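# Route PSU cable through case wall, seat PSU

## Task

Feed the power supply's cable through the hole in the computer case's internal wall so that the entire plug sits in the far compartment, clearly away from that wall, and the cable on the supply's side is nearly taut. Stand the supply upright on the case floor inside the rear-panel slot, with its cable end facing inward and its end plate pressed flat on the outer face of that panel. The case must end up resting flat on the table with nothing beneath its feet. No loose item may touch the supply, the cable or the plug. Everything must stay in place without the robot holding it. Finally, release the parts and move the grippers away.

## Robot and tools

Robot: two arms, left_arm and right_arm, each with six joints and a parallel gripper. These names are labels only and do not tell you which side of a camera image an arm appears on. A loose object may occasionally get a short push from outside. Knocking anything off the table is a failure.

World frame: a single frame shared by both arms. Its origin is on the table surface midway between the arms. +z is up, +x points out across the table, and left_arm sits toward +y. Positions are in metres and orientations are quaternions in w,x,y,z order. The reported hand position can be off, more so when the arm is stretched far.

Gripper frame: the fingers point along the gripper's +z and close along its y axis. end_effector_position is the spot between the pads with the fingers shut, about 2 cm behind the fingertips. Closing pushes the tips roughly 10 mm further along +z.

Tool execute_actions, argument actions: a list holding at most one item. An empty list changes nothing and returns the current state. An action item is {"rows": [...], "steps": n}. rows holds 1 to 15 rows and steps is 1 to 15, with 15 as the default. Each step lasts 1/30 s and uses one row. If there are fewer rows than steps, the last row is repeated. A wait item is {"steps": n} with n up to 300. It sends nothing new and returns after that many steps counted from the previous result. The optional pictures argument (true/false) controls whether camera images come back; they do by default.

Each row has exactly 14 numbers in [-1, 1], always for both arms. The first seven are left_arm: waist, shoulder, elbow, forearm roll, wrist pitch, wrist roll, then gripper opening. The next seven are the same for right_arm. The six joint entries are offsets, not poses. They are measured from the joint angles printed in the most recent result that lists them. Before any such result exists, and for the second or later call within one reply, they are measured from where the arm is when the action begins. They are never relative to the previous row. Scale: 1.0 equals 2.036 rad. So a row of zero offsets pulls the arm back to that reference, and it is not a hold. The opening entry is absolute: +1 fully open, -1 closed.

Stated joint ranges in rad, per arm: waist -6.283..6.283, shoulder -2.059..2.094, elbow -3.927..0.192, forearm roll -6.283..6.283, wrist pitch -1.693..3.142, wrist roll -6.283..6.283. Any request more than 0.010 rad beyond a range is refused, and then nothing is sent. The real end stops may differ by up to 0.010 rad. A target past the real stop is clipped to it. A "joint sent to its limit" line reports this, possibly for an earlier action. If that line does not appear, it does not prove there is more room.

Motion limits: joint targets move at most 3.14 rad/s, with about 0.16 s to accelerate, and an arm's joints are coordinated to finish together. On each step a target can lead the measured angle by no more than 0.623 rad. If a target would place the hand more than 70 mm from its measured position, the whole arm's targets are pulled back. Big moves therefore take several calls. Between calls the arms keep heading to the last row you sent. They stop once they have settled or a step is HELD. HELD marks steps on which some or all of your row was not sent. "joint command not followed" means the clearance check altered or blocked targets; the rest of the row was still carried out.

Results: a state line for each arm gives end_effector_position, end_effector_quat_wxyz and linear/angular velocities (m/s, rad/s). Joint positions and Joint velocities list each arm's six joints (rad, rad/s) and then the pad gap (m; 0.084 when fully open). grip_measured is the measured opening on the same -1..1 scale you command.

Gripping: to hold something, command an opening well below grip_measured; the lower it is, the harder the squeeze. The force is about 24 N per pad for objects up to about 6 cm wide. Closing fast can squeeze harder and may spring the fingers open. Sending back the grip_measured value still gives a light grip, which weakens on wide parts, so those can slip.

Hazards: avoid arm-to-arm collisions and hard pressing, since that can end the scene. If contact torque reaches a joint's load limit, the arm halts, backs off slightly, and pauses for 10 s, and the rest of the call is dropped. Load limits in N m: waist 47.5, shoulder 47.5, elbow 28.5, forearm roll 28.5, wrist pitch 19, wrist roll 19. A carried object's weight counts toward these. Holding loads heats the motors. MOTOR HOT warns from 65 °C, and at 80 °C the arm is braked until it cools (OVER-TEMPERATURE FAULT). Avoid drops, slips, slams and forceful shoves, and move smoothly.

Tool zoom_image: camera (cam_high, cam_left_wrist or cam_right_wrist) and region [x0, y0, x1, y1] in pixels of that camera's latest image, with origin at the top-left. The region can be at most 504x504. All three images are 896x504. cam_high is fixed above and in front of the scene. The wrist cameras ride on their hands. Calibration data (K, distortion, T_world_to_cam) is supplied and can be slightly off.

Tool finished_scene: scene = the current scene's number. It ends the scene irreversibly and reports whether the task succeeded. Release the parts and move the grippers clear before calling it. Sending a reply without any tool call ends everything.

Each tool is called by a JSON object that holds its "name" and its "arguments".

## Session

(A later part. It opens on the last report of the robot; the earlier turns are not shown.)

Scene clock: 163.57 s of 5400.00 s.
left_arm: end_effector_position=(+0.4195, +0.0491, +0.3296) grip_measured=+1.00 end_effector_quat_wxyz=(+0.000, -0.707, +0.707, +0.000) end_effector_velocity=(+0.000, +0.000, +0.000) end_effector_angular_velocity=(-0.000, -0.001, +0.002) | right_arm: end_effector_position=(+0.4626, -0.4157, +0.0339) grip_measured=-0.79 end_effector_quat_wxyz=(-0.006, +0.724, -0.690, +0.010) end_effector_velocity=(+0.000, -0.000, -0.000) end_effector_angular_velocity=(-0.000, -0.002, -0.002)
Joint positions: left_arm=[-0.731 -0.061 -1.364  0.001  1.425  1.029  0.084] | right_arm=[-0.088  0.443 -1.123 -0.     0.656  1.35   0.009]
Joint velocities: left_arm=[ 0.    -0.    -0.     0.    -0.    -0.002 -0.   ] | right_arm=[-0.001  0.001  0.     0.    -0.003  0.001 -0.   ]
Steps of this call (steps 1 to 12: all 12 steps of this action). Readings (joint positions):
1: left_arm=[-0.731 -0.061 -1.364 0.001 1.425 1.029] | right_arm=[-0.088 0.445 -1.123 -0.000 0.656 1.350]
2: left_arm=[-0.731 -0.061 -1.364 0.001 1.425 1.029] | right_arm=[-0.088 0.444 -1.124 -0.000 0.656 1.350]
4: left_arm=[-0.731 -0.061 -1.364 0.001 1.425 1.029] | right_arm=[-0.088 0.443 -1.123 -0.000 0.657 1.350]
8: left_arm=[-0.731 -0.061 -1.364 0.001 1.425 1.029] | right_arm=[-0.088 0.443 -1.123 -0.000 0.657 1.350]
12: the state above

{"name": "execute_actions", "arguments": {"actions": [{"rows": [[0,0,0,0,0,0,1, 0.1063,-0.0083,-0.1739,0,0.1939,-0.6422,-1]], "steps": 15}], "pictures": false}}

{"name": "execute_actions", "arguments": {"actions": [{"steps": 15}]}}

Scene clock: 170.47 s of 5400.00 s.
left_arm: end_effector_position=(+0.4195, +0.0491, +0.3296) grip_measured=+1.00 end_effector_quat_wxyz=(+0.000, -0.707, +0.707, +0.000) end_effector_velocity=(+0.000, -0.000, +0.000) end_effector_angular_velocity=(-0.001, -0.001, -0.003) | right_arm: end_effector_position=(+0.5087, -0.3337, +0.1115) grip_measured=-0.79 end_effector_quat_wxyz=(+0.001, +0.937, -0.351, -0.002) end_effector_velocity=(+0.085, +0.190, +0.214) end_effector_angular_velocity=(+0.011, -0.028, +2.682)
Joint positions: left_arm=[-0.731 -0.061 -1.364  0.001  1.425  1.029  0.084] | right_arm=[ 0.07   0.436 -1.377 -0.001  0.945  0.701  0.009]
Joint velocities: left_arm=[-0.     0.    -0.001  0.    -0.     0.002 -0.   ] | right_arm=[ 0.338 -0.056 -0.572  0.003  0.597 -2.347  0.   ]
Steps of this call (steps 1 to 15: the robot went on to your last target; steps 16 to 90: nothing new was sent; then 3.40 s passed at rest; steps 91 to 105: all 15 steps of this action). Readings (joint positions):
91: left_arm=[-0.731 -0.061 -1.364 0.001 1.425 1.029] | right_arm=[-0.088 0.443 -1.123 -0.000 0.656 1.349]
92: left_arm=[-0.731 -0.061 -1.364 0.001 1.425 1.029] | right_arm=[-0.087 0.443 -1.125 -0.000 0.659 1.345]
94: left_arm=[-0.731 -0.061 -1.364 0.001 1.425 1.029] | right_arm=[-0.076 0.446 -1.143 -0.001 0.687 1.302]
98: left_arm=[-0.731 -0.061 -1.364 0.001 1.425 1.029] | right_arm=[-0.016 0.447 -1.232 -0.001 0.791 1.125]
105: the state above

Scene clock: 170.97 s of 5400.00 s.
left_arm: end_effector_position=(+0.4195, +0.0491, +0.3296) grip_measured=+1.00 end_effector_quat_wxyz=(+0.000, -0.707, +0.707, +0.000) end_effector_velocity=(+0.000, +0.000, -0.000) end_effector_angular_velocity=(+0.000, +0.000, +0.001) | right_arm: end_effector_position=(+0.5197, -0.3005, +0.1486) grip_measured=-0.79 end_effector_quat_wxyz=(+0.000, +1.000, -0.004, -0.001) end_effector_velocity=(+0.004, +0.004, +0.008) end_effector_angular_velocity=(+0.001, -0.011, +0.086)
Joint positions: left_arm=[-0.731 -0.061 -1.364  0.001  1.425  1.029  0.084] | right_arm=[ 0.127  0.427 -1.475 -0.     1.05   0.05   0.009]
Joint velocities: left_arm=[ 0.  0.  0. -0. -0. -0. -0.] | right_arm=[ 0.007 -0.004 -0.016  0.     0.009 -0.08   0.   ]
Steps of this call (steps 1 to 15: the robot went on to your last target). Readings (joint positions):
1: left_arm=[-0.731 -0.061 -1.364 0.001 1.425 1.029] | right_arm=[0.081 0.434 -1.396 -0.001 0.965 0.620]
2: left_arm=[-0.731 -0.061 -1.364 0.001 1.425 1.029] | right_arm=[0.091 0.432 -1.413 -0.001 0.982 0.535]
4: left_arm=[-0.731 -0.061 -1.364 0.001 1.425 1.029] | right_arm=[0.107 0.429 -1.441 -0.001 1.011 0.364]
8: left_arm=[-0.731 -0.061 -1.364 0.001 1.425 1.029] | right_arm=[0.123 0.427 -1.468 -0.000 1.041 0.131]
15: the state above
camera_calibration (this result's frames):
cam_left_wrist: T_world_to_cam=[[-0.99952, 0.0213097, -0.0224991, 0.460929], [0.0211955, 0.999761, 0.0053018, 0.00916074], [0.0226067, 0.00482237, -0.999733, 0.447676], [0, 0, 0, 1]] pos_world=[0.450393, -0.0211397, 0.457878]
cam_right_wrist: T_world_to_cam=[[-0.00850985, -0.999799, -0.0181427, -0.257185], [-0.99996, 0.00855649, -0.00249508, 0.589708], [0.00264982, 0.0181207, -0.999832, 0.283048], [0, 0, 0, 1]] pos_world=[0.586746, -0.267308, 0.279806]

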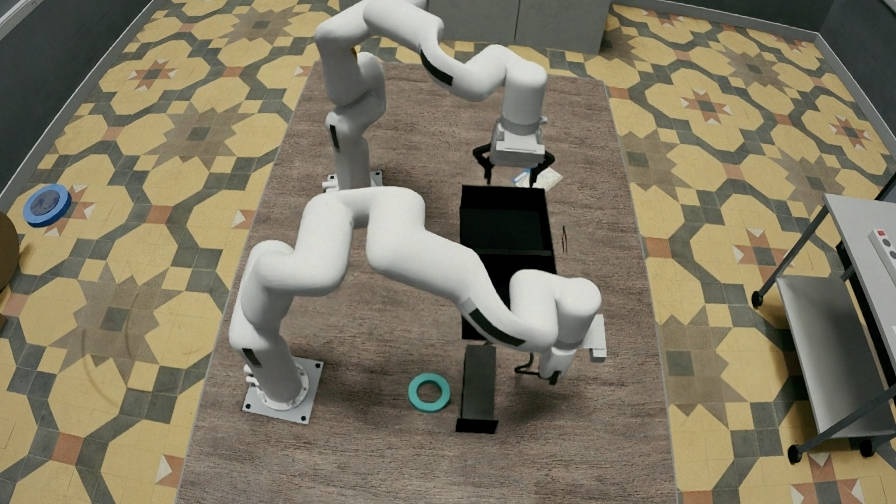

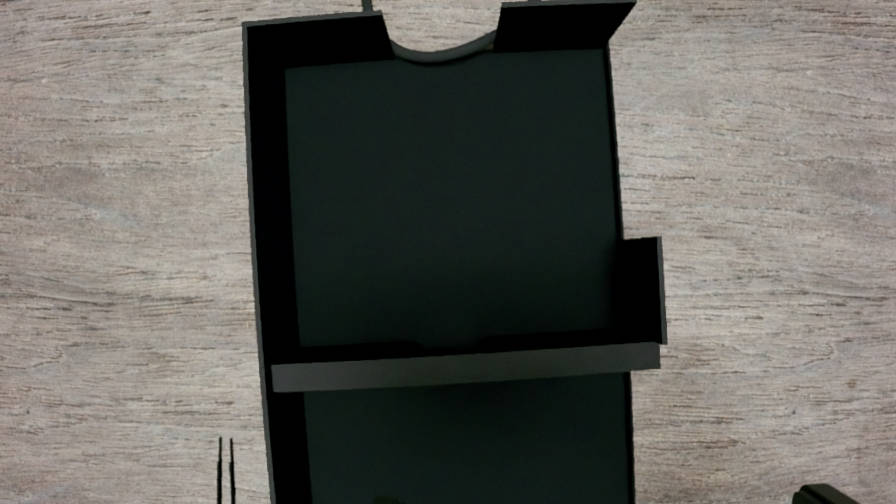

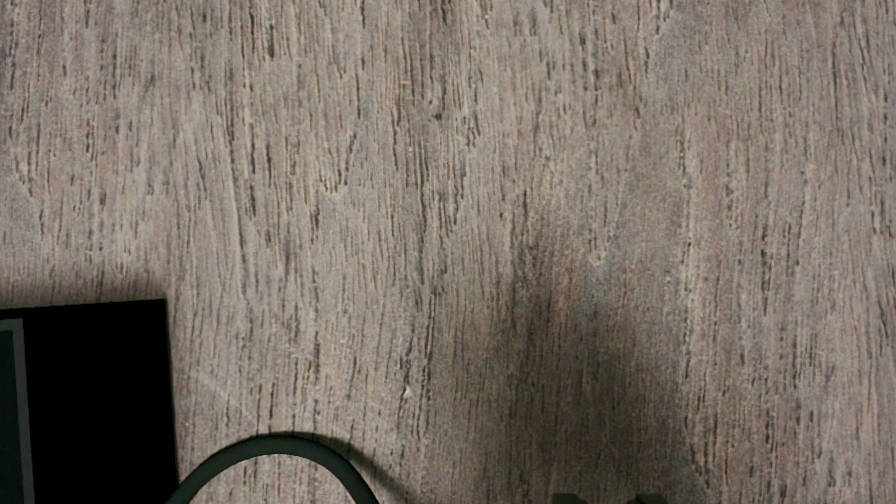

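{"name": "execute_actions", "arguments": {"actions": [{"rows": [[0.25,0,0,0,0,0,1, 0.2226,0,0,0,0,-0.5765,-1]], "steps": 15}], "pictures": false}}

{"name": "execute_actions", "arguments": {"actions": [{"steps": 20}]}}

Scene clock: 174.57 s of 5400.00 s.
left_arm: end_effector_position=(+0.4765, +0.1966, +0.3296) grip_measured=+1.00 end_effector_quat_wxyz=(-0.000, +0.818, -0.576, -0.000) end_effector_velocity=(+0.073, +0.367, -0.000) end_effector_angular_velocity=(+0.000, +0.001, +0.809) | right_arm: end_effector_position=(+0.4943, -0.1527, +0.1490) grip_measured=-0.79 end_effector_quat_wxyz=(+0.000, +0.935, +0.353, -0.000) end_effector_velocity=(-0.100, +0.318, -0.002) end_effector_angular_velocity=(+0.000, +0.004, +2.080)
Joint positions: left_arm=[-0.387 -0.061 -1.364  0.001  1.425  1.029  0.084] | right_arm=[ 0.388  0.426 -1.476 -0.     1.051 -0.42   0.009]
Joint velocities: left_arm=[ 0.811 -0.001  0.001 -0.     0.001  0.002 -0.   ] | right_arm=[ 0.577  0.001  0.003 -0.    -0.001 -1.503  0.   ]
Steps of this call (steps 1 to 15: the robot went on to your last target; steps 16 to 90: nothing new was sent; then 0.10 s passed at rest; steps 91 to 105: all 15 steps of this action). Readings (joint positions):
91: left_arm=[-0.731 -0.061 -1.364 0.001 1.425 1.029] | right_arm=[0.129 0.426 -1.477 -0.000 1.051 0.042]
92: left_arm=[-0.727 -0.061 -1.364 0.001 1.425 1.029] | right_arm=[0.131 0.426 -1.477 -0.000 1.051 0.037]
94: left_arm=[-0.692 -0.061 -1.364 0.000 1.425 1.029] | right_arm=[0.154 0.426 -1.477 -0.001 1.051 -0.002]
98: left_arm=[-0.576 -0.061 -1.364 0.001 1.425 1.029] | right_arm=[0.248 0.426 -1.477 -0.000 1.051 -0.131]
105: the state above

Scene clock: 175.23 s of 5400.00 s.
left_arm: end_effector_position=(+0.4852, +0.2719, +0.3296) grip_measured=+1.00 end_effector_quat_wxyz=(-0.000, +0.862, -0.507, -0.000) end_effector_velocity=(+0.000, +0.002, -0.000) end_effector_angular_velocity=(+0.000, +0.000, +0.004) | right_arm: end_effector_position=(+0.4514, -0.0513, +0.1486) grip_measured=-0.79 end_effector_quat_wxyz=(-0.000, +0.692, +0.722, -0.001) end_effector_velocity=(-0.003, +0.006, +0.000) end_effector_angular_velocity=(+0.000, -0.001, +0.045)
Joint positions: left_arm=[-0.223 -0.061 -1.364  0.001  1.425  1.029  0.084] | right_arm=[ 0.579  0.427 -1.475 -0.     1.05  -1.12   0.009]
Joint velocities: left_arm=[ 0.005  0.     0.     0.    -0.     0.001  0.   ] | right_arm=[ 0.011 -0.    -0.001 -0.    -0.    -0.034 -0.   ]
Steps of this call (steps 1 to 20: the robot went on to your last target). Readings (joint positions):
1: left_arm=[-0.360 -0.061 -1.364 0.001 1.425 1.029] | right_arm=[0.407 0.426 -1.476 -0.000 1.051 -0.472]
2: left_arm=[-0.333 -0.061 -1.364 0.001 1.425 1.029] | right_arm=[0.426 0.426 -1.476 -0.000 1.051 -0.528]
4: left_arm=[-0.283 -0.061 -1.364 0.001 1.425 1.029] | right_arm=[0.462 0.427 -1.476 -0.000 1.050 -0.653]
8: left_arm=[-0.236 -0.061 -1.364 0.001 1.425 1.029] | right_arm=[0.532 0.427 -1.476 -0.000 1.050 -0.924]
20: the state above
camera_calibration (this result's frames):
cam_left_wrist: T_world_to_cam=[[-0.88361, -0.467684, -0.0224806, 0.598542], [-0.467901, 0.883765, 0.00525908, 0.0539043], [0.017408, 0.0151657, -0.999733, 0.444832], [0, 0, 0, 1]] pos_world=[0.546356, 0.225544, 0.457886]
cam_right_wrist: T_world_to_cam=[[0.998914, 0.0421237, -0.0199216, -0.409595], [0.0420714, -0.99911, -0.00303878, -0.00272169], [-0.0200319, 0.00219735, -0.999797, 0.28813], [0, 0, 0, 1]] pos_world=[0.415037, 0.0139013, 0.279903]

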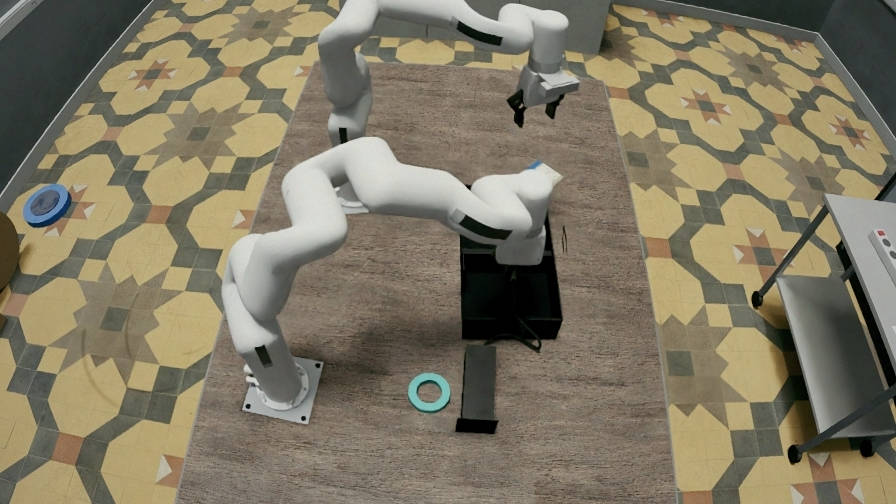

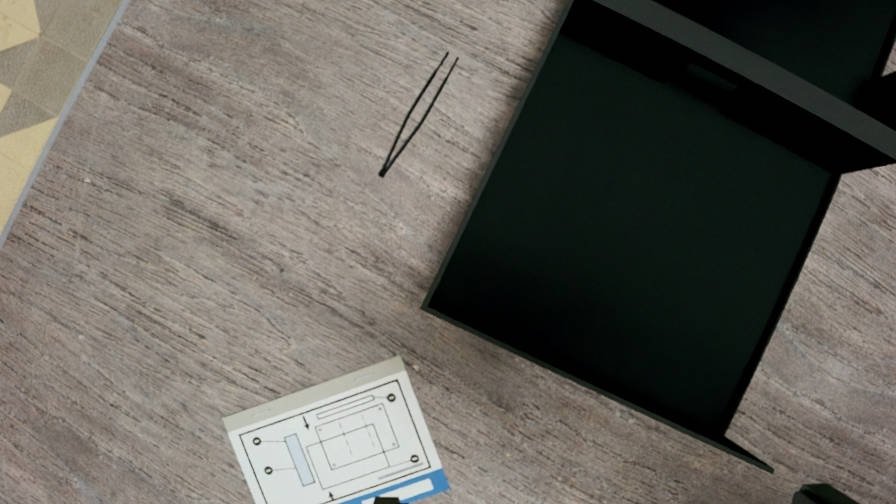

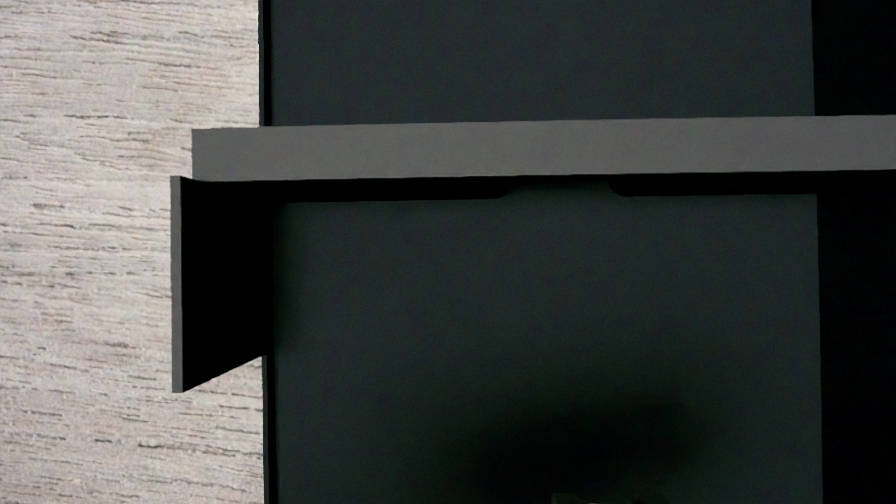

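{"name": "zoom_image", "arguments": {"camera": "cam_left_wrist", "region": [560, 0, 896, 190]}}

{"name": "zoom_image", "arguments": {"camera": "cam_high", "region": [440, 240, 580, 370]}}

Region (560, 0, 896, 190) of cam_left_wrist's 896x504 image, scaled by 1.500, with more detail than that image has; it fills the top 285 rows of this view, and the rest is white.

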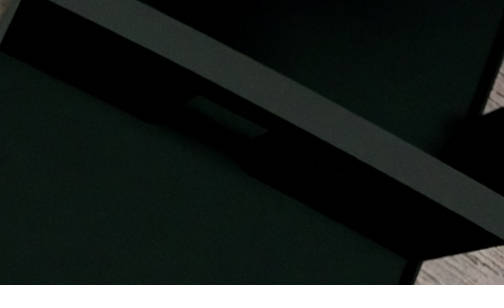

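Region (440, 240, 580, 370) of cam_high's 896x504 image, scaled by 3.600, with more detail than that image has; it fills the top 468 rows of this view, and the rest is white.

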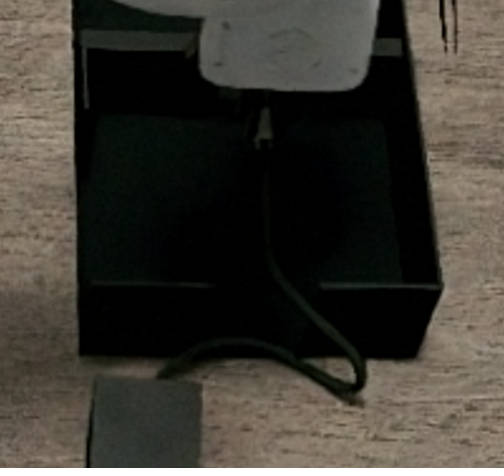

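{"name": "execute_actions", "arguments": {"actions": [{"rows": [[0,0,0,0,0,0,1, 0,0.0713,0.0394,0,-0.1117,0,-1]], "steps": 15}], "pictures": false}}

{"name": "execute_actions", "arguments": {"actions": [{"steps": 10}], "pictures": false}}

{"name": "execute_actions", "arguments": {"actions": [{"rows": [[0,0,0,0,0,0,1, 0,0,0,0,0,0,0]], "steps": 10}], "pictures": false}}

Scene clock: 192.27 s of 5400.00 s.
left_arm: end_effector_position=(+0.4852, +0.2719, +0.3296) grip_measured=+1.00 end_effector_quat_wxyz=(-0.000, +0.862, -0.507, -0.000) end_effector_velocity=(-0.000, -0.000, -0.000) end_effector_angular_velocity=(-0.000, +0.000, -0.000) | right_arm: end_effector_position=(+0.4533, -0.0502, +0.0533) grip_measured=-0.79 end_effector_quat_wxyz=(+0.000, +0.692, +0.722, +0.001) end_effector_velocity=(+0.014, +0.007, -0.003) end_effector_angular_velocity=(+0.028, -0.052, -0.002)
Joint positions: left_arm=[-0.223 -0.061 -1.364  0.001  1.425  1.029  0.084] | right_arm=[ 0.579  0.567 -1.399 -0.     0.829 -1.12   0.009]
Joint velocities: left_arm=[-0.001  0.     0.001 -0.    -0.    -0.     0.   ] | right_arm=[-0.     0.015 -0.001 -0.    -0.073  0.002 -0.   ]
Steps of this call (steps 1 to 30: the robot went on to your last target; steps 31 to 90: nothing new was sent; then 13.53 s passed at rest; steps 91 to 105: all 15 steps of this action). Readings (joint positions):
91: left_arm=[-0.222 -0.061 -1.364 0.001 1.425 1.029] | right_arm=[0.581 0.427 -1.475 -0.000 1.050 -1.123]
92: left_arm=[-0.222 -0.061 -1.364 0.001 1.425 1.029] | right_arm=[0.581 0.429 -1.475 -0.000 1.046 -1.123]
94: left_arm=[-0.222 -0.061 -1.364 0.001 1.425 1.029] | right_arm=[0.580 0.449 -1.466 -0.000 1.005 -1.122]
98: left_arm=[-0.222 -0.061 -1.364 0.001 1.425 1.029] | right_arm=[0.579 0.529 -1.417 -0.000 0.896 -1.121]
105: the state above

Scene clock: 192.60 s of 5400.00 s.
left_arm: end_effector_position=(+0.4852, +0.2719, +0.3296) grip_measured=+1.00 end_effector_quat_wxyz=(-0.000, +0.862, -0.507, -0.000) end_effector_velocity=(-0.000, -0.000, -0.000) end_effector_angular_velocity=(-0.000, +0.001, +0.003) | right_arm: end_effector_position=(+0.4527, -0.0505, +0.0503) grip_measured=-0.79 end_effector_quat_wxyz=(+0.000, +0.692, +0.722, +0.000) end_effector_velocity=(-0.002, -0.001, -0.003) end_effector_angular_velocity=(-0.002, +0.005, -0.001)
Joint positions: left_arm=[-0.223 -0.061 -1.364  0.001  1.425  1.029  0.084] | right_arm=[ 0.579  0.571 -1.395 -0.     0.823 -1.12   0.009]
Joint velocities: left_arm=[-0.    -0.     0.    -0.     0.    -0.003  0.   ] | right_arm=[-0.     0.003  0.005  0.    -0.002  0.    -0.   ]
Steps of this call (steps 1 to 10: the robot went on to your last target). Readings (joint positions):
1: left_arm=[-0.223 -0.061 -1.364 0.001 1.425 1.029] | right_arm=[0.579 0.568 -1.398 -0.000 0.827 -1.120]
2: left_arm=[-0.223 -0.061 -1.364 0.001 1.425 1.029] | right_arm=[0.579 0.568 -1.398 -0.000 0.826 -1.120]
4: left_arm=[-0.223 -0.061 -1.364 0.001 1.425 1.029] | right_arm=[0.579 0.570 -1.397 -0.000 0.824 -1.120]
8: left_arm=[-0.223 -0.061 -1.364 0.001 1.425 1.029] | right_arm=[0.579 0.571 -1.396 -0.000 0.823 -1.120]
10: the state above

Scene clock: 192.93 s of 5400.00 s.
left_arm: end_effector_position=(+0.4852, +0.2719, +0.3296) grip_measured=+1.00 end_effector_quat_wxyz=(-0.000, +0.862, -0.507, -0.000) end_effector_velocity=(-0.000, +0.000, -0.001) end_effector_angular_velocity=(+0.000, +0.001, +0.001) | right_arm: end_effector_position=(+0.4526, -0.0506, +0.0501) grip_measured=-0.01 end_effector_quat_wxyz=(+0.000, +0.692, +0.722, +0.000) end_effector_velocity=(-0.000, -0.000, -0.000) end_effector_angular_velocity=(-0.001, +0.001, +0.000)
Joint positions: left_arm=[-0.223 -0.061 -1.364  0.001  1.425  1.029  0.084] | right_arm=[ 0.579  0.571 -1.395 -0.     0.823 -1.12   0.044]
Joint velocities: left_arm=[ 0.     0.     0.001 -0.    -0.    -0.001 -0.   ] | right_arm=[ 0.     0.     0.001 -0.    -0.     0.     0.   ]
Steps of this call (steps 1 to 10: all 10 steps of this action). Readings (joint positions):
1: left_arm=[-0.223 -0.061 -1.364 0.001 1.425 1.029] | right_arm=[0.579 0.571 -1.395 -0.000 0.823 -1.120]
2: left_arm=[-0.223 -0.061 -1.364 0.001 1.425 1.029] | right_arm=[0.579 0.571 -1.395 -0.000 0.823 -1.120]
4: left_arm=[-0.223 -0.061 -1.364 0.001 1.425 1.029] | right_arm=[0.579 0.571 -1.396 -0.000 0.823 -1.120]
8: left_arm=[-0.223 -0.061 -1.364 0.001 1.425 1.029] | right_arm=[0.579 0.571 -1.395 -0.000 0.823 -1.120]
10: the state above

{"name": "execute_actions", "arguments": {"actions": [{"rows": [[0,0,0,0,0,0,1, -0.0694,-0.0904,-0.0838,0,0.1747,-0.0717,0]], "steps": 15}], "pictures": false}}

{"name": "execute_actions", "arguments": {"actions": [{"steps": 12}]}}

Scene clock: 199.57 s of 5400.00 s.
left_arm: end_effector_position=(+0.4852, +0.2719, +0.3296) grip_measured=+1.00 end_effector_quat_wxyz=(-0.000, +0.862, -0.507, -0.000) end_effector_velocity=(+0.000, +0.001, +0.000) end_effector_angular_velocity=(-0.000, -0.000, +0.002) | right_arm: end_effector_position=(+0.4868, -0.1164, +0.1854) grip_measured=-0.01 end_effector_quat_wxyz=(+0.002, +0.691, +0.723, +0.003) end_effector_velocity=(+0.030, -0.097, +0.207) end_effector_angular_velocity=(+0.023, -0.067, -0.005)
Joint positions: left_arm=[-0.223 -0.061 -1.364  0.001  1.425  1.029  0.084] | right_arm=[ 0.451  0.405 -1.55  -0.001  1.139 -1.249  0.044]
Joint velocities: left_arm=[ 0.002  0.    -0.001 -0.     0.    -0.    -0.   ] | right_arm=[-0.173 -0.241 -0.232 -0.002  0.402 -0.168  0.   ]
Steps of this call (steps 1 to 15: the robot went on to your last target; steps 16 to 90: nothing new was sent; then 3.13 s passed at rest; steps 91 to 105: all 15 steps of this action). Readings (joint positions):
91: left_arm=[-0.223 -0.061 -1.364 0.001 1.425 1.029] | right_arm=[0.579 0.571 -1.396 -0.000 0.823 -1.120]
92: left_arm=[-0.223 -0.061 -1.364 0.001 1.425 1.029] | right_arm=[0.578 0.570 -1.397 -0.000 0.828 -1.122]
94: left_arm=[-0.223 -0.061 -1.364 0.001 1.425 1.029] | right_arm=[0.565 0.554 -1.410 -0.000 0.867 -1.137]
98: left_arm=[-0.223 -0.061 -1.364 0.001 1.425 1.029] | right_arm=[0.519 0.493 -1.470 -0.001 0.972 -1.181]
105: the state above

Scene clock: 199.97 s of 5400.00 s.
left_arm: end_effector_position=(+0.4852, +0.2719, +0.3296) grip_measured=+1.00 end_effector_quat_wxyz=(-0.000, +0.862, -0.507, -0.000) end_effector_velocity=(-0.000, -0.000, -0.000) end_effector_angular_velocity=(+0.000, +0.001, +0.000) | right_arm: end_effector_position=(+0.4859, -0.1248, +0.1984) grip_measured=-0.01 end_effector_quat_wxyz=(-0.000, +0.690, +0.724, -0.001) end_effector_velocity=(+0.003, -0.002, +0.007) end_effector_angular_velocity=(+0.003, -0.009, -0.001)
Joint positions: left_arm=[-0.223 -0.061 -1.364  0.001  1.425  1.029  0.084] | right_arm=[ 0.438  0.388 -1.565 -0.     1.178 -1.265  0.044]
Joint velocities: left_arm=[-0.001  0.     0.001 -0.    -0.    -0.001 -0.   ] | right_arm=[-0.005 -0.007 -0.009 -0.     0.006 -0.003  0.   ]
Steps of this call (steps 1 to 12: the robot went on to your last target). Readings (joint positions):
1: left_arm=[-0.223 -0.061 -1.364 0.001 1.425 1.029] | right_arm=[0.447 0.398 -1.556 -0.001 1.150 -1.254]
2: left_arm=[-0.223 -0.061 -1.364 0.001 1.425 1.029] | right_arm=[0.444 0.394 -1.559 -0.001 1.159 -1.258]
4: left_arm=[-0.223 -0.061 -1.364 0.001 1.425 1.029] | right_arm=[0.441 0.392 -1.561 -0.000 1.169 -1.262]
8: left_arm=[-0.223 -0.061 -1.364 0.001 1.425 1.029] | right_arm=[0.439 0.390 -1.563 -0.000 1.177 -1.265]
12: the state above
camera_calibration (this result's frames):
cam_left_wrist: T_world_to_cam=[[-0.883609, -0.467686, -0.0224806, 0.598543], [-0.467902, 0.883765, 0.00525909, 0.0539045], [0.017408, 0.0151657, -0.999733, 0.444832], [0, 0, 0, 1]] pos_world=[0.546356, 0.225545, 0.457886]
cam_right_wrist: T_world_to_cam=[[0.998686, 0.0471376, -0.0201227, -0.439195], [0.047082, -0.998886, -0.00322922, -0.0798598], [-0.0202525, 0.00227756, -0.999792, 0.338904], [0, 0, 0, 1]] pos_world=[0.449241, -0.0598401, 0.329738]

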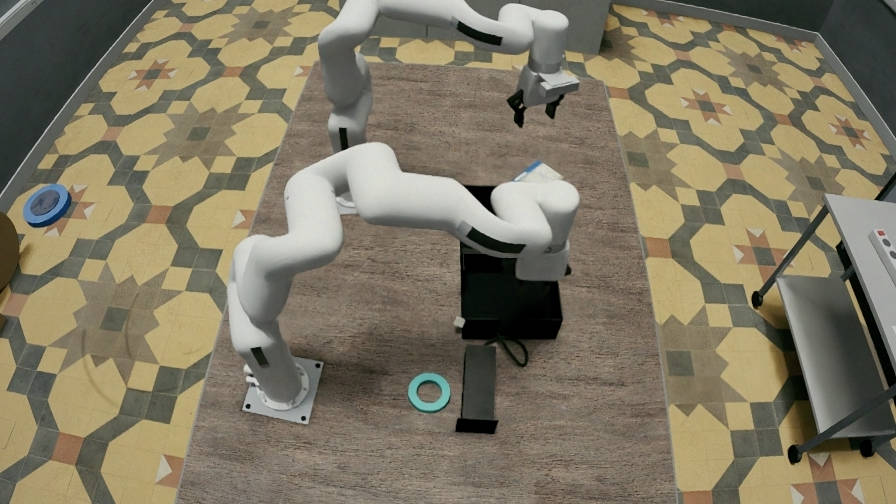

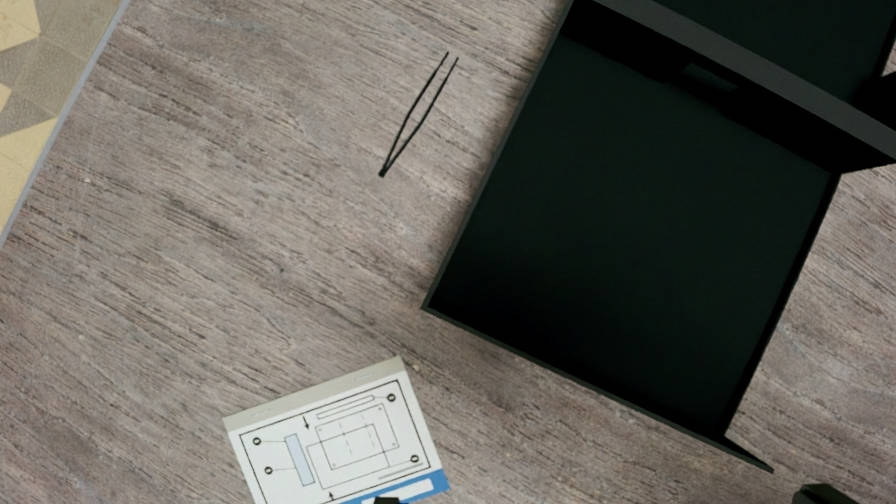

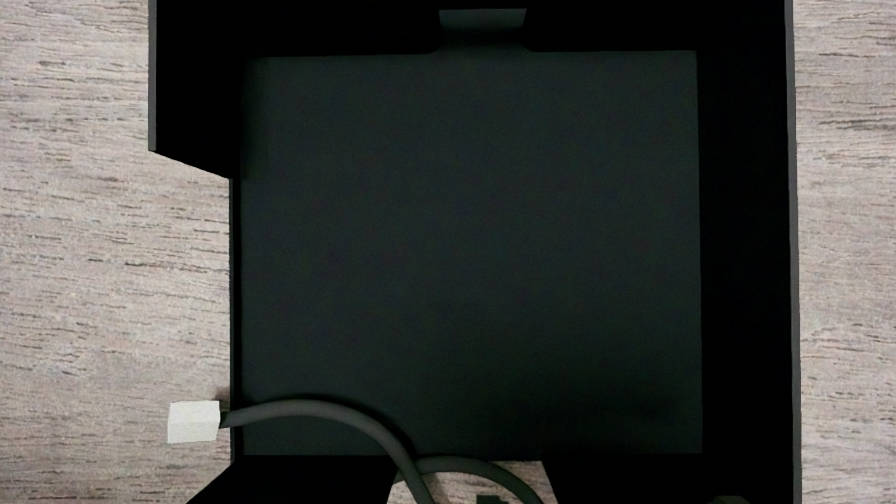

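{"name": "execute_actions", "arguments": {"actions": [{"rows": [[0,0,0,0,0,0,1, 0.0441,-0.327,0.5641,0,-0.4341,-0.7279,0]], "steps": 15}], "pictures": false}}

{"name": "execute_actions", "arguments": {"actions": [{"steps": 20}]}}

Scene clock: 228.97 s of 5400.00 s.
left_arm: end_effector_position=(+0.4852, +0.2719, +0.3296) grip_measured=+1.00 end_effector_quat_wxyz=(-0.000, +0.862, -0.507, -0.000) end_effector_velocity=(-0.000, +0.000, +0.000) end_effector_angular_velocity=(+0.000, -0.000, -0.003) | right_arm: end_effector_position=(+0.4292, -0.1062, +0.2547) grip_measured=-0.01 end_effector_quat_wxyz=(+0.167, +0.365, +0.899, +0.175) end_effector_velocity=(-0.195, -0.065, -0.296) end_effector_angular_velocity=(-0.555, -0.125, +1.087)
Joint positions: left_arm=[-0.223 -0.061 -1.364  0.001  1.425  1.029  0.084] | right_arm=[ 0.508 -0.129 -0.885 -0.     0.525 -1.948  0.044]
Joint velocities: left_arm=[ 0.001 -0.     0.     0.     0.     0.003 -0.   ] | right_arm=[ 0.038 -0.299  1.143  0.    -0.73  -1.188 -0.   ]
Steps of this call (steps 1 to 30: the robot went on to your last target; steps 31 to 100: nothing new was sent; then 25.17 s passed at rest; steps 101 to 115: all 15 steps of this action). Readings (joint positions):
101: left_arm=[-0.223 -0.061 -1.364 0.001 1.425 1.029] | right_arm=[0.437 0.387 -1.566 -0.000 1.178 -1.266]
102: left_arm=[-0.223 -0.061 -1.364 0.001 1.425 1.029] | right_arm=[0.438 0.384 -1.561 -0.000 1.174 -1.271]
104: left_arm=[-0.223 -0.061 -1.364 0.001 1.425 1.029] | right_arm=[0.443 0.346 -1.517 -0.001 1.131 -1.313]
108: left_arm=[-0.223 -0.061 -1.364 0.001 1.425 1.029] | right_arm=[0.471 0.152 -1.327 -0.000 0.937 -1.507]
115: the state above

Scene clock: 229.63 s of 5400.00 s.
left_arm: end_effector_position=(+0.4852, +0.2719, +0.3296) grip_measured=+1.00 end_effector_quat_wxyz=(-0.000, +0.862, -0.507, -0.000) end_effector_velocity=(+0.000, +0.000, +0.001) end_effector_angular_velocity=(-0.000, -0.001, +0.000) | right_arm: end_effector_position=(+0.3240, -0.1442, +0.1411) grip_measured=-0.01 end_effector_quat_wxyz=(+0.182, -0.019, +0.980, +0.082) end_effector_velocity=(-0.011, -0.004, -0.009) end_effector_angular_velocity=(-0.035, -0.012, +0.089)
Joint positions: left_arm=[-0.223 -0.061 -1.364  0.001  1.425  1.029  0.084] | right_arm=[ 0.528 -0.276 -0.423 -0.     0.297 -2.738  0.044]
Joint velocities: left_arm=[ 0.    -0.    -0.001  0.     0.    -0.    -0.   ] | right_arm=[ 0.002 -0.016  0.046  0.    -0.026 -0.094 -0.   ]
Steps of this call (steps 1 to 20: the robot went on to your last target). Readings (joint positions):
1: left_arm=[-0.223 -0.061 -1.364 0.001 1.425 1.029] | right_arm=[0.509 -0.137 -0.850 -0.000 0.507 -1.987]
2: left_arm=[-0.223 -0.061 -1.364 0.001 1.425 1.029] | right_arm=[0.510 -0.145 -0.816 -0.000 0.496 -2.029]
4: left_arm=[-0.223 -0.061 -1.364 0.001 1.425 1.029] | right_arm=[0.513 -0.164 -0.748 -0.000 0.470 -2.124]
8: left_arm=[-0.223 -0.061 -1.364 0.001 1.425 1.029] | right_arm=[0.519 -0.209 -0.617 -0.000 0.400 -2.358]
20: the state above
camera_calibration (this result's frames):
cam_left_wrist: T_world_to_cam=[[-0.883609, -0.467686, -0.0224808, 0.598543], [-0.467902, 0.883765, 0.00525905, 0.0539045], [0.0174081, 0.0151657, -0.999733, 0.444832], [0, 0, 0, 1]] pos_world=[0.546356, 0.225545, 0.457886]
cam_right_wrist: T_world_to_cam=[[-0.0601172, 0.988825, 0.136425, 0.178931], [0.934521, 0.00772377, 0.355825, -0.284836], [0.350795, 0.148883, -0.924541, 0.168724], [0, 0, 0, 1]] pos_world=[0.217755, -0.199852, 0.232934]

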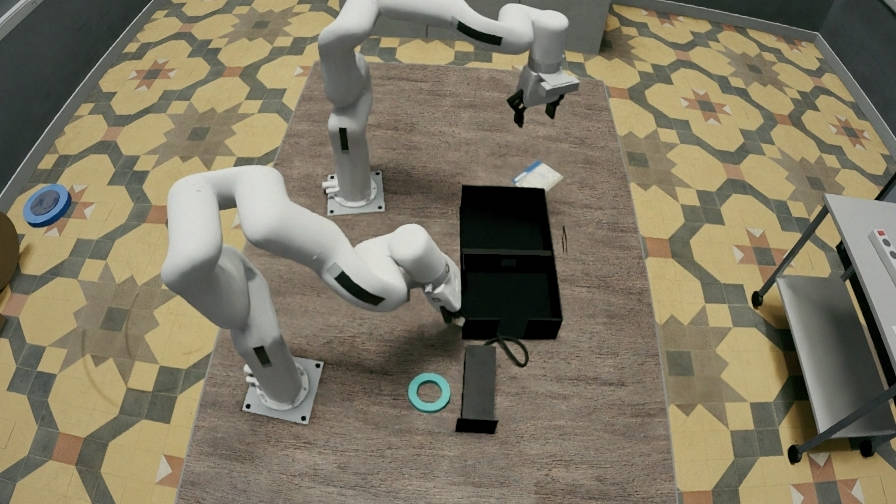

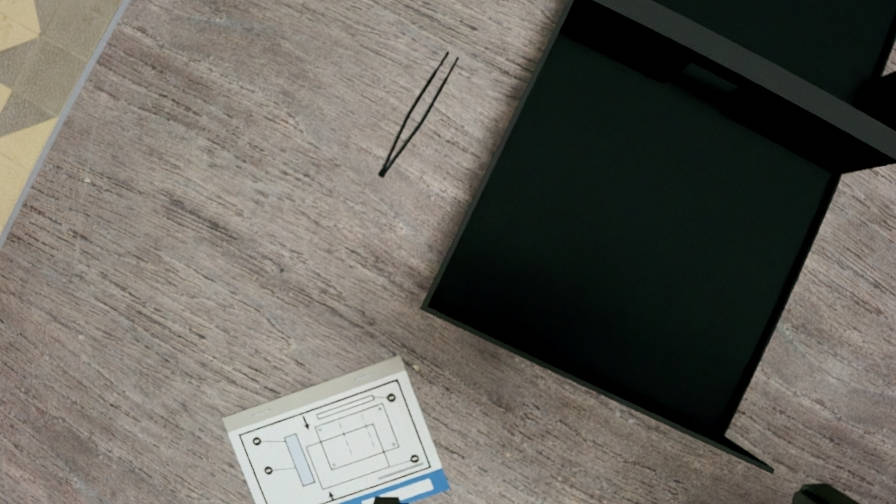

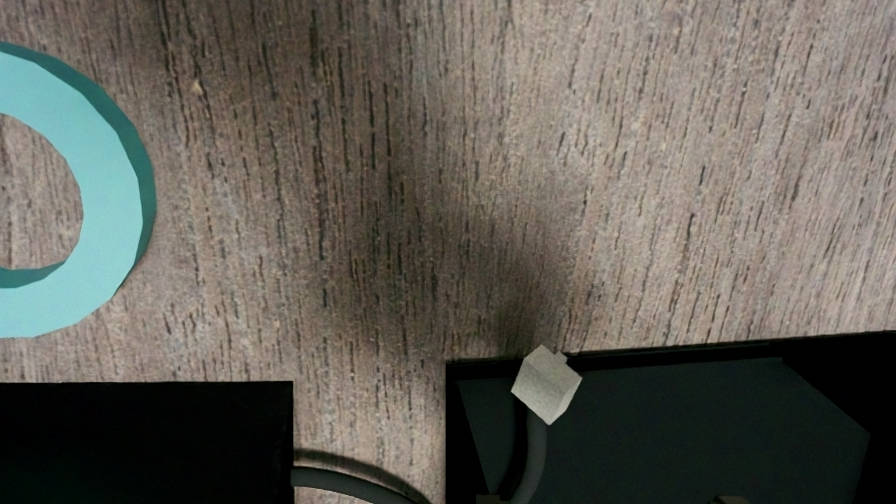

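{"name": "execute_actions", "arguments": {"actions": [{"rows": [[0,0,0,0,0,0,1, -0.0109,0.2096,-0.2974,0,0.2852,-0.0157,-0.2]], "steps": 15}], "pictures": false}}

{"name": "execute_actions", "arguments": {"actions": [{"steps": 15}]}}

Scene clock: 245.10 s of 5400.00 s.
left_arm: end_effector_position=(+0.4852, +0.2719, +0.3296) grip_measured=+1.00 end_effector_quat_wxyz=(-0.000, +0.862, -0.507, -0.000) end_effector_velocity=(-0.000, +0.000, -0.000) end_effector_angular_velocity=(-0.000, +0.000, -0.001) | right_arm: end_effector_position=(+0.3828, -0.1278, +0.1293) grip_measured=-0.22 end_effector_quat_wxyz=(+0.008, -0.024, +1.000, +0.003) end_effector_velocity=(+0.010, +0.000, -0.011) end_effector_angular_velocity=(-0.090, +0.203, +0.002)
Joint positions: left_arm=[-0.223 -0.061 -1.364  0.001  1.425  1.029  0.084] | right_arm=[ 0.506  0.132 -0.999 -0.     0.849 -2.769  0.035]
Joint velocities: left_arm=[ 0.001  0.     0.    -0.     0.     0.002 -0.   ] | right_arm=[-0.008  0.19  -0.266  0.001  0.298 -0.011 -0.   ]
Steps of this call (steps 1 to 30: the robot went on to your last target; steps 31 to 90: nothing new was sent; then 11.97 s passed at rest; steps 91 to 105: all 15 steps of this action). Readings (joint positions):
91: left_arm=[-0.223 -0.061 -1.364 0.001 1.425 1.029] | right_arm=[0.528 -0.277 -0.417 -0.000 0.295 -2.747]
92: left_arm=[-0.223 -0.061 -1.364 0.001 1.425 1.029] | right_arm=[0.528 -0.274 -0.421 -0.000 0.300 -2.747]
94: left_arm=[-0.223 -0.061 -1.364 0.001 1.425 1.029] | right_arm=[0.526 -0.245 -0.461 -0.000 0.342 -2.749]
98: left_arm=[-0.223 -0.061 -1.364 0.001 1.425 1.029] | right_arm=[0.517 -0.064 -0.724 -0.000 0.585 -2.758]
105: the state above

Scene clock: 245.60 s of 5400.00 s.
left_arm: end_effector_position=(+0.4852, +0.2719, +0.3296) grip_measured=+1.00 end_effector_quat_wxyz=(-0.000, +0.862, -0.507, -0.000) end_effector_velocity=(+0.000, -0.000, +0.001) end_effector_angular_velocity=(+0.000, -0.002, +0.001) | right_arm: end_effector_position=(+0.3851, -0.1272, +0.1294) grip_measured=-0.22 end_effector_quat_wxyz=(+0.000, -0.024, +1.000, -0.000) end_effector_velocity=(+0.001, +0.000, +0.000) end_effector_angular_velocity=(-0.001, -0.000, +0.001)
Joint positions: left_arm=[-0.223 -0.061 -1.364  0.001  1.425  1.029  0.084] | right_arm=[ 0.506  0.151 -1.028 -0.     0.877 -2.77   0.035]
Joint velocities: left_arm=[-0.    -0.    -0.002  0.     0.    -0.001  0.   ] | right_arm=[-0.     0.003 -0.005 -0.001  0.002 -0.001  0.   ]
Steps of this call (steps 1 to 15: the robot went on to your last target). Readings (joint positions):
1: left_arm=[-0.223 -0.061 -1.364 0.001 1.425 1.029] | right_arm=[0.506 0.137 -1.007 -0.000 0.858 -2.769]
2: left_arm=[-0.223 -0.061 -1.364 0.001 1.425 1.029] | right_arm=[0.506 0.141 -1.012 -0.000 0.863 -2.769]
4: left_arm=[-0.223 -0.061 -1.364 0.001 1.425 1.029] | right_arm=[0.506 0.145 -1.019 -0.000 0.870 -2.769]
8: left_arm=[-0.223 -0.061 -1.364 0.001 1.425 1.029] | right_arm=[0.506 0.149 -1.025 -0.000 0.875 -2.770]
15: the state above
camera_calibration (this result's frames):
cam_left_wrist: T_world_to_cam=[[-0.883609, -0.467686, -0.0224808, 0.598543], [-0.467902, 0.883765, 0.00525893, 0.0539045], [0.0174082, 0.0151656, -0.999733, 0.444832], [0, 0, 0, 1]] pos_world=[0.546356, 0.225545, 0.457886]
cam_right_wrist: T_world_to_cam=[[-0.048094, 0.998664, -0.0188815, 0.184136], [0.998838, 0.0480284, -0.0039111, -0.310946], [-0.00299902, -0.0190476, -0.999814, 0.25856], [0, 0, 0, 1]] pos_world=[0.320216, -0.164031, 0.260772]

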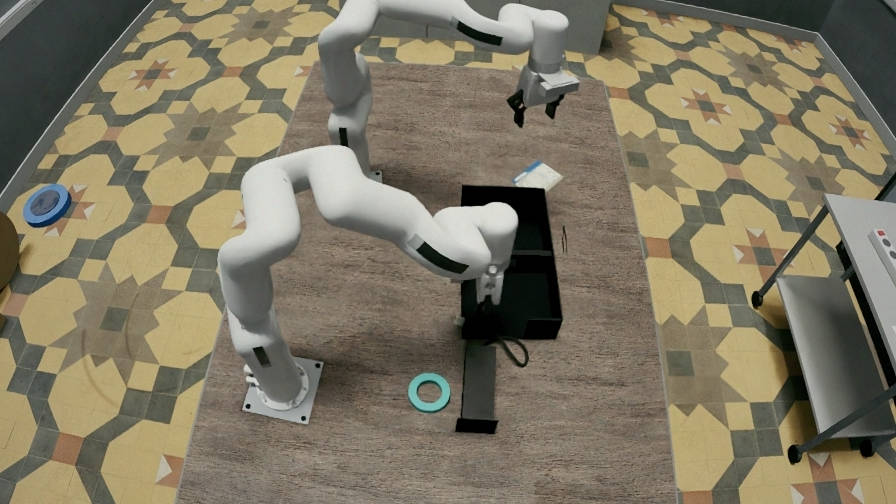

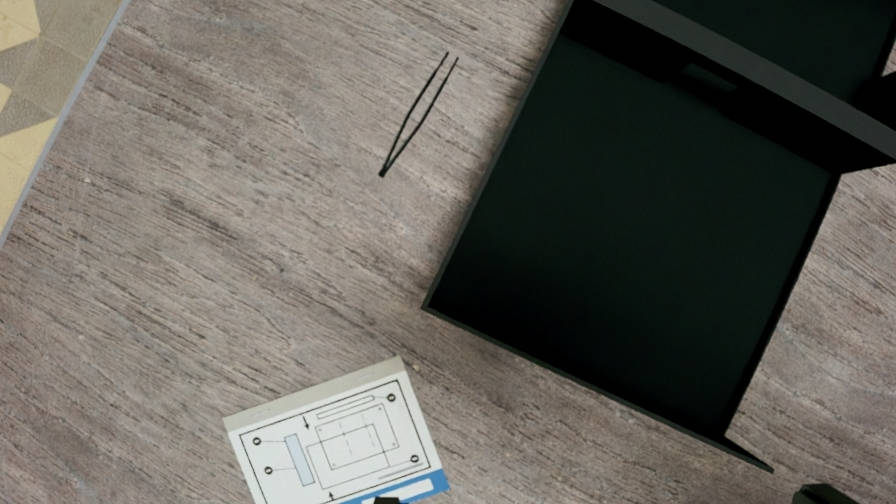

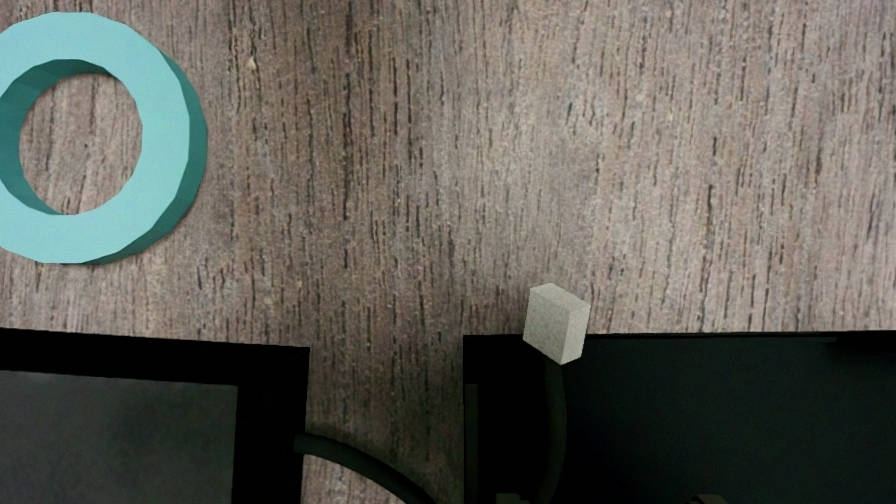

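{"name": "execute_actions", "arguments": {"actions": [{"rows": [[0,0,0,0,0,0,1, -0.003,0.075,0.0288,0,-0.1037,0,-0.2]], "steps": 15}], "pictures": false}}

{"name": "execute_actions", "arguments": {"actions": [{"steps": 10}]}}

Scene clock: 251.00 s of 5400.00 s.
left_arm: end_effector_position=(+0.4852, +0.2719, +0.3296) grip_measured=+1.00 end_effector_quat_wxyz=(-0.000, +0.862, -0.507, -0.000) end_effector_velocity=(+0.000, -0.000, +0.000) end_effector_angular_velocity=(+0.000, -0.001, -0.001) | right_arm: end_effector_position=(+0.3938, -0.1228, +0.0614) grip_measured=-0.23 end_effector_quat_wxyz=(+0.012, -0.024, +1.000, +0.005) end_effector_velocity=(+0.010, -0.005, -0.009) end_effector_angular_velocity=(-0.001, -0.017, -0.003)
Joint positions: left_arm=[-0.223 -0.061 -1.364  0.001  1.425  1.029  0.084] | right_arm=[ 0.506  0.291 -0.985  0.     0.668 -2.769  0.034]
Joint velocities: left_arm=[-0.     0.    -0.001  0.     0.     0.     0.   ] | right_arm=[-0.016  0.031 -0.008 -0.012 -0.037 -0.004  0.001]
Steps of this call (steps 1 to 15: the robot went on to your last target; steps 16 to 90: nothing new was sent; then 1.90 s passed at rest; steps 91 to 105: all 15 steps of this action). Readings (joint positions):
91: left_arm=[-0.223 -0.061 -1.364 0.001 1.425 1.029] | right_arm=[0.505 0.151 -1.028 -0.000 0.877 -2.770]
92: left_arm=[-0.223 -0.061 -1.364 0.001 1.425 1.029] | right_arm=[0.505 0.153 -1.028 -0.000 0.873 -2.770]
94: left_arm=[-0.223 -0.061 -1.364 0.001 1.425 1.029] | right_arm=[0.504 0.178 -1.021 -0.000 0.831 -2.770]
98: left_arm=[-0.223 -0.061 -1.364 0.001 1.425 1.029] | right_arm=[0.506 0.269 -0.985 0.002 0.714 -2.770]
105: the state above

Scene clock: 251.33 s of 5400.00 s.
left_arm: end_effector_position=(+0.4852, +0.2719, +0.3296) grip_measured=+1.00 end_effector_quat_wxyz=(-0.000, +0.862, -0.507, -0.000) end_effector_velocity=(-0.000, +0.000, +0.000) end_effector_angular_velocity=(+0.000, +0.000, -0.001) | right_arm: end_effector_position=(+0.3945, -0.1239, +0.0605) grip_measured=-0.23 end_effector_quat_wxyz=(+0.012, -0.023, +1.000, +0.005) end_effector_velocity=(+0.000, +0.001, +0.000) end_effector_angular_velocity=(+0.001, -0.001, +0.001)
Joint positions: left_arm=[-0.223 -0.061 -1.364  0.001  1.425  1.029  0.084] | right_arm=[ 0.504  0.293 -0.986 -0.     0.666 -2.77   0.034]
Joint velocities: left_arm=[ 0.001 -0.    -0.     0.     0.001  0.001  0.   ] | right_arm=[ 0.001  0.    -0.002  0.001 -0.    -0.001 -0.   ]
Steps of this call (steps 1 to 10: the robot went on to your last target). Readings (joint positions):
1: left_arm=[-0.223 -0.061 -1.364 0.001 1.425 1.029] | right_arm=[0.506 0.291 -0.985 -0.000 0.667 -2.769]
2: left_arm=[-0.223 -0.061 -1.364 0.001 1.425 1.029] | right_arm=[0.505 0.292 -0.986 -0.000 0.667 -2.769]
4: left_arm=[-0.223 -0.061 -1.364 0.001 1.425 1.029] | right_arm=[0.504 0.293 -0.986 -0.001 0.666 -2.770]
8: left_arm=[-0.223 -0.061 -1.364 0.001 1.425 1.029] | right_arm=[0.504 0.293 -0.986 -0.001 0.666 -2.770]
10: the state above
camera_calibration (this result's frames):
cam_left_wrist: T_world_to_cam=[[-0.883609, -0.467686, -0.0224809, 0.598543], [-0.467902, 0.883765, 0.00525876, 0.0539046], [0.0174084, 0.0151655, -0.999733, 0.444832], [0, 0, 0, 1]] pos_world=[0.546356, 0.225545, 0.457886]
cam_right_wrist: T_world_to_cam=[[-0.0459814, 0.998901, -0.00913629, 0.178635], [0.998716, 0.0461638, 0.0208688, -0.322478], [0.0212676, -0.00816498, -0.99974, 0.181514], [0, 0, 0, 1]] pos_world=[0.326417, -0.162069, 0.189829]

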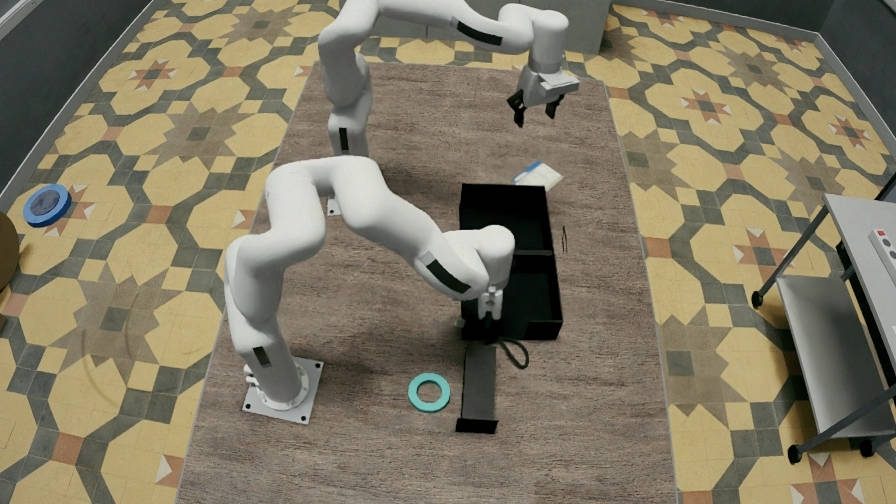

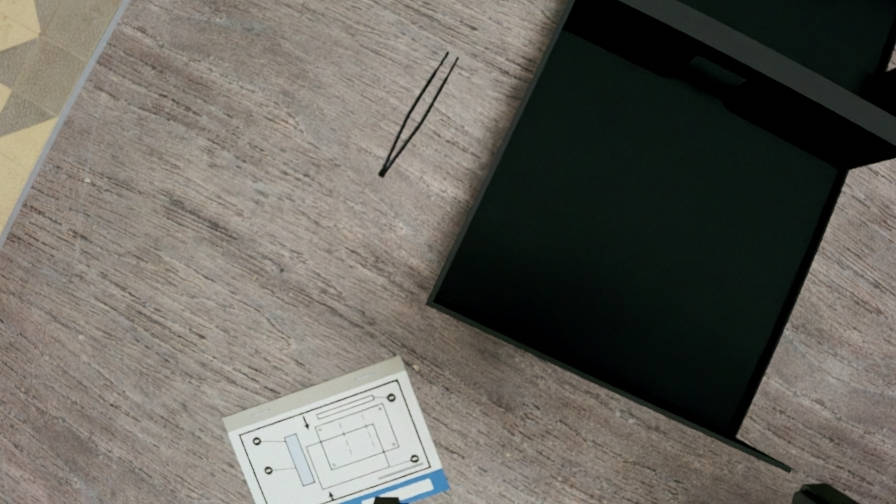

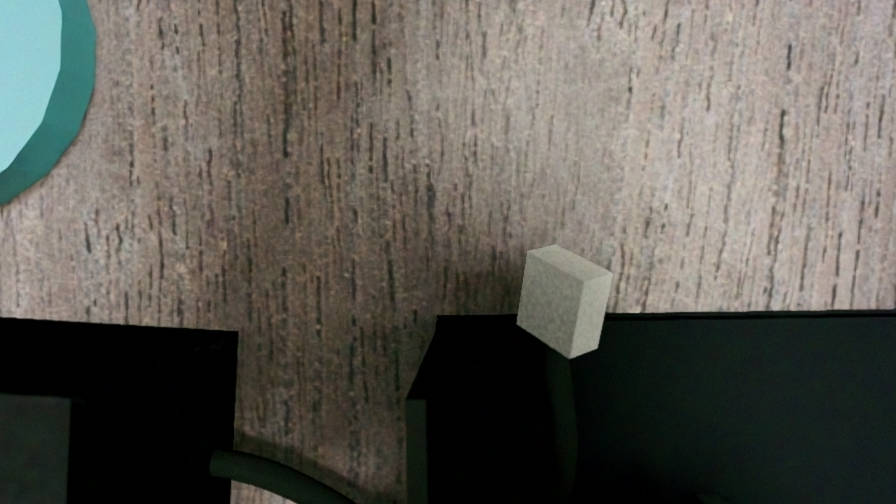

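{"name": "execute_actions", "arguments": {"actions": [{"rows": [[0,0,0,0,0,0,1, 0,0,0,0,0,0,-1]], "steps": 12}], "pictures": false}}

Scene clock: 253.63 s of 5400.00 s.
left_arm: end_effector_position=(+0.4852, +0.2719, +0.3296) grip_measured=+1.00 end_effector_quat_wxyz=(-0.000, +0.862, -0.507, -0.000) end_effector_velocity=(+0.000, +0.000, +0.000) end_effector_angular_velocity=(-0.000, -0.001, +0.000) | right_arm: end_effector_position=(+0.3925, -0.1264, +0.0576) grip_measured=-1.00 end_effector_quat_wxyz=(+0.009, -0.022, +1.000, +0.003) end_effector_velocity=(-0.001, +0.008, +0.003) end_effector_angular_velocity=(+0.006, -0.006, +0.011)
Joint positions: left_arm=[-0.223 -0.061 -1.364  0.001  1.425  1.029  0.084] | right_arm=[ 0.501  0.296 -0.982 -0.001  0.668 -2.77   0.   ]
Joint velocities: left_arm=[ 0.001  0.    -0.001 -0.    -0.     0.001  0.   ] | right_arm=[ 0.015 -0.003 -0.003  0.005 -0.003  0.001  0.   ]
Steps of this call (steps 1 to 15: the robot went on to your last target; steps 16 to 57: nothing new was sent; steps 58 to 69: all 12 steps of this action). Readings (joint positions):
58: left_arm=[-0.223 -0.061 -1.364 0.001 1.425 1.029] | right_arm=[0.504 0.293 -0.986 -0.001 0.666 -2.770]
59: left_arm=[-0.223 -0.061 -1.364 0.001 1.425 1.029] | right_arm=[0.502 0.294 -0.986 -0.001 0.666 -2.770]
61: left_arm=[-0.223 -0.061 -1.364 0.001 1.425 1.029] | right_arm=[0.499 0.295 -0.984 -0.002 0.667 -2.770]
65: left_arm=[-0.223 -0.061 -1.364 0.001 1.425 1.029] | right_arm=[0.498 0.296 -0.982 -0.002 0.668 -2.770]
69: the state above


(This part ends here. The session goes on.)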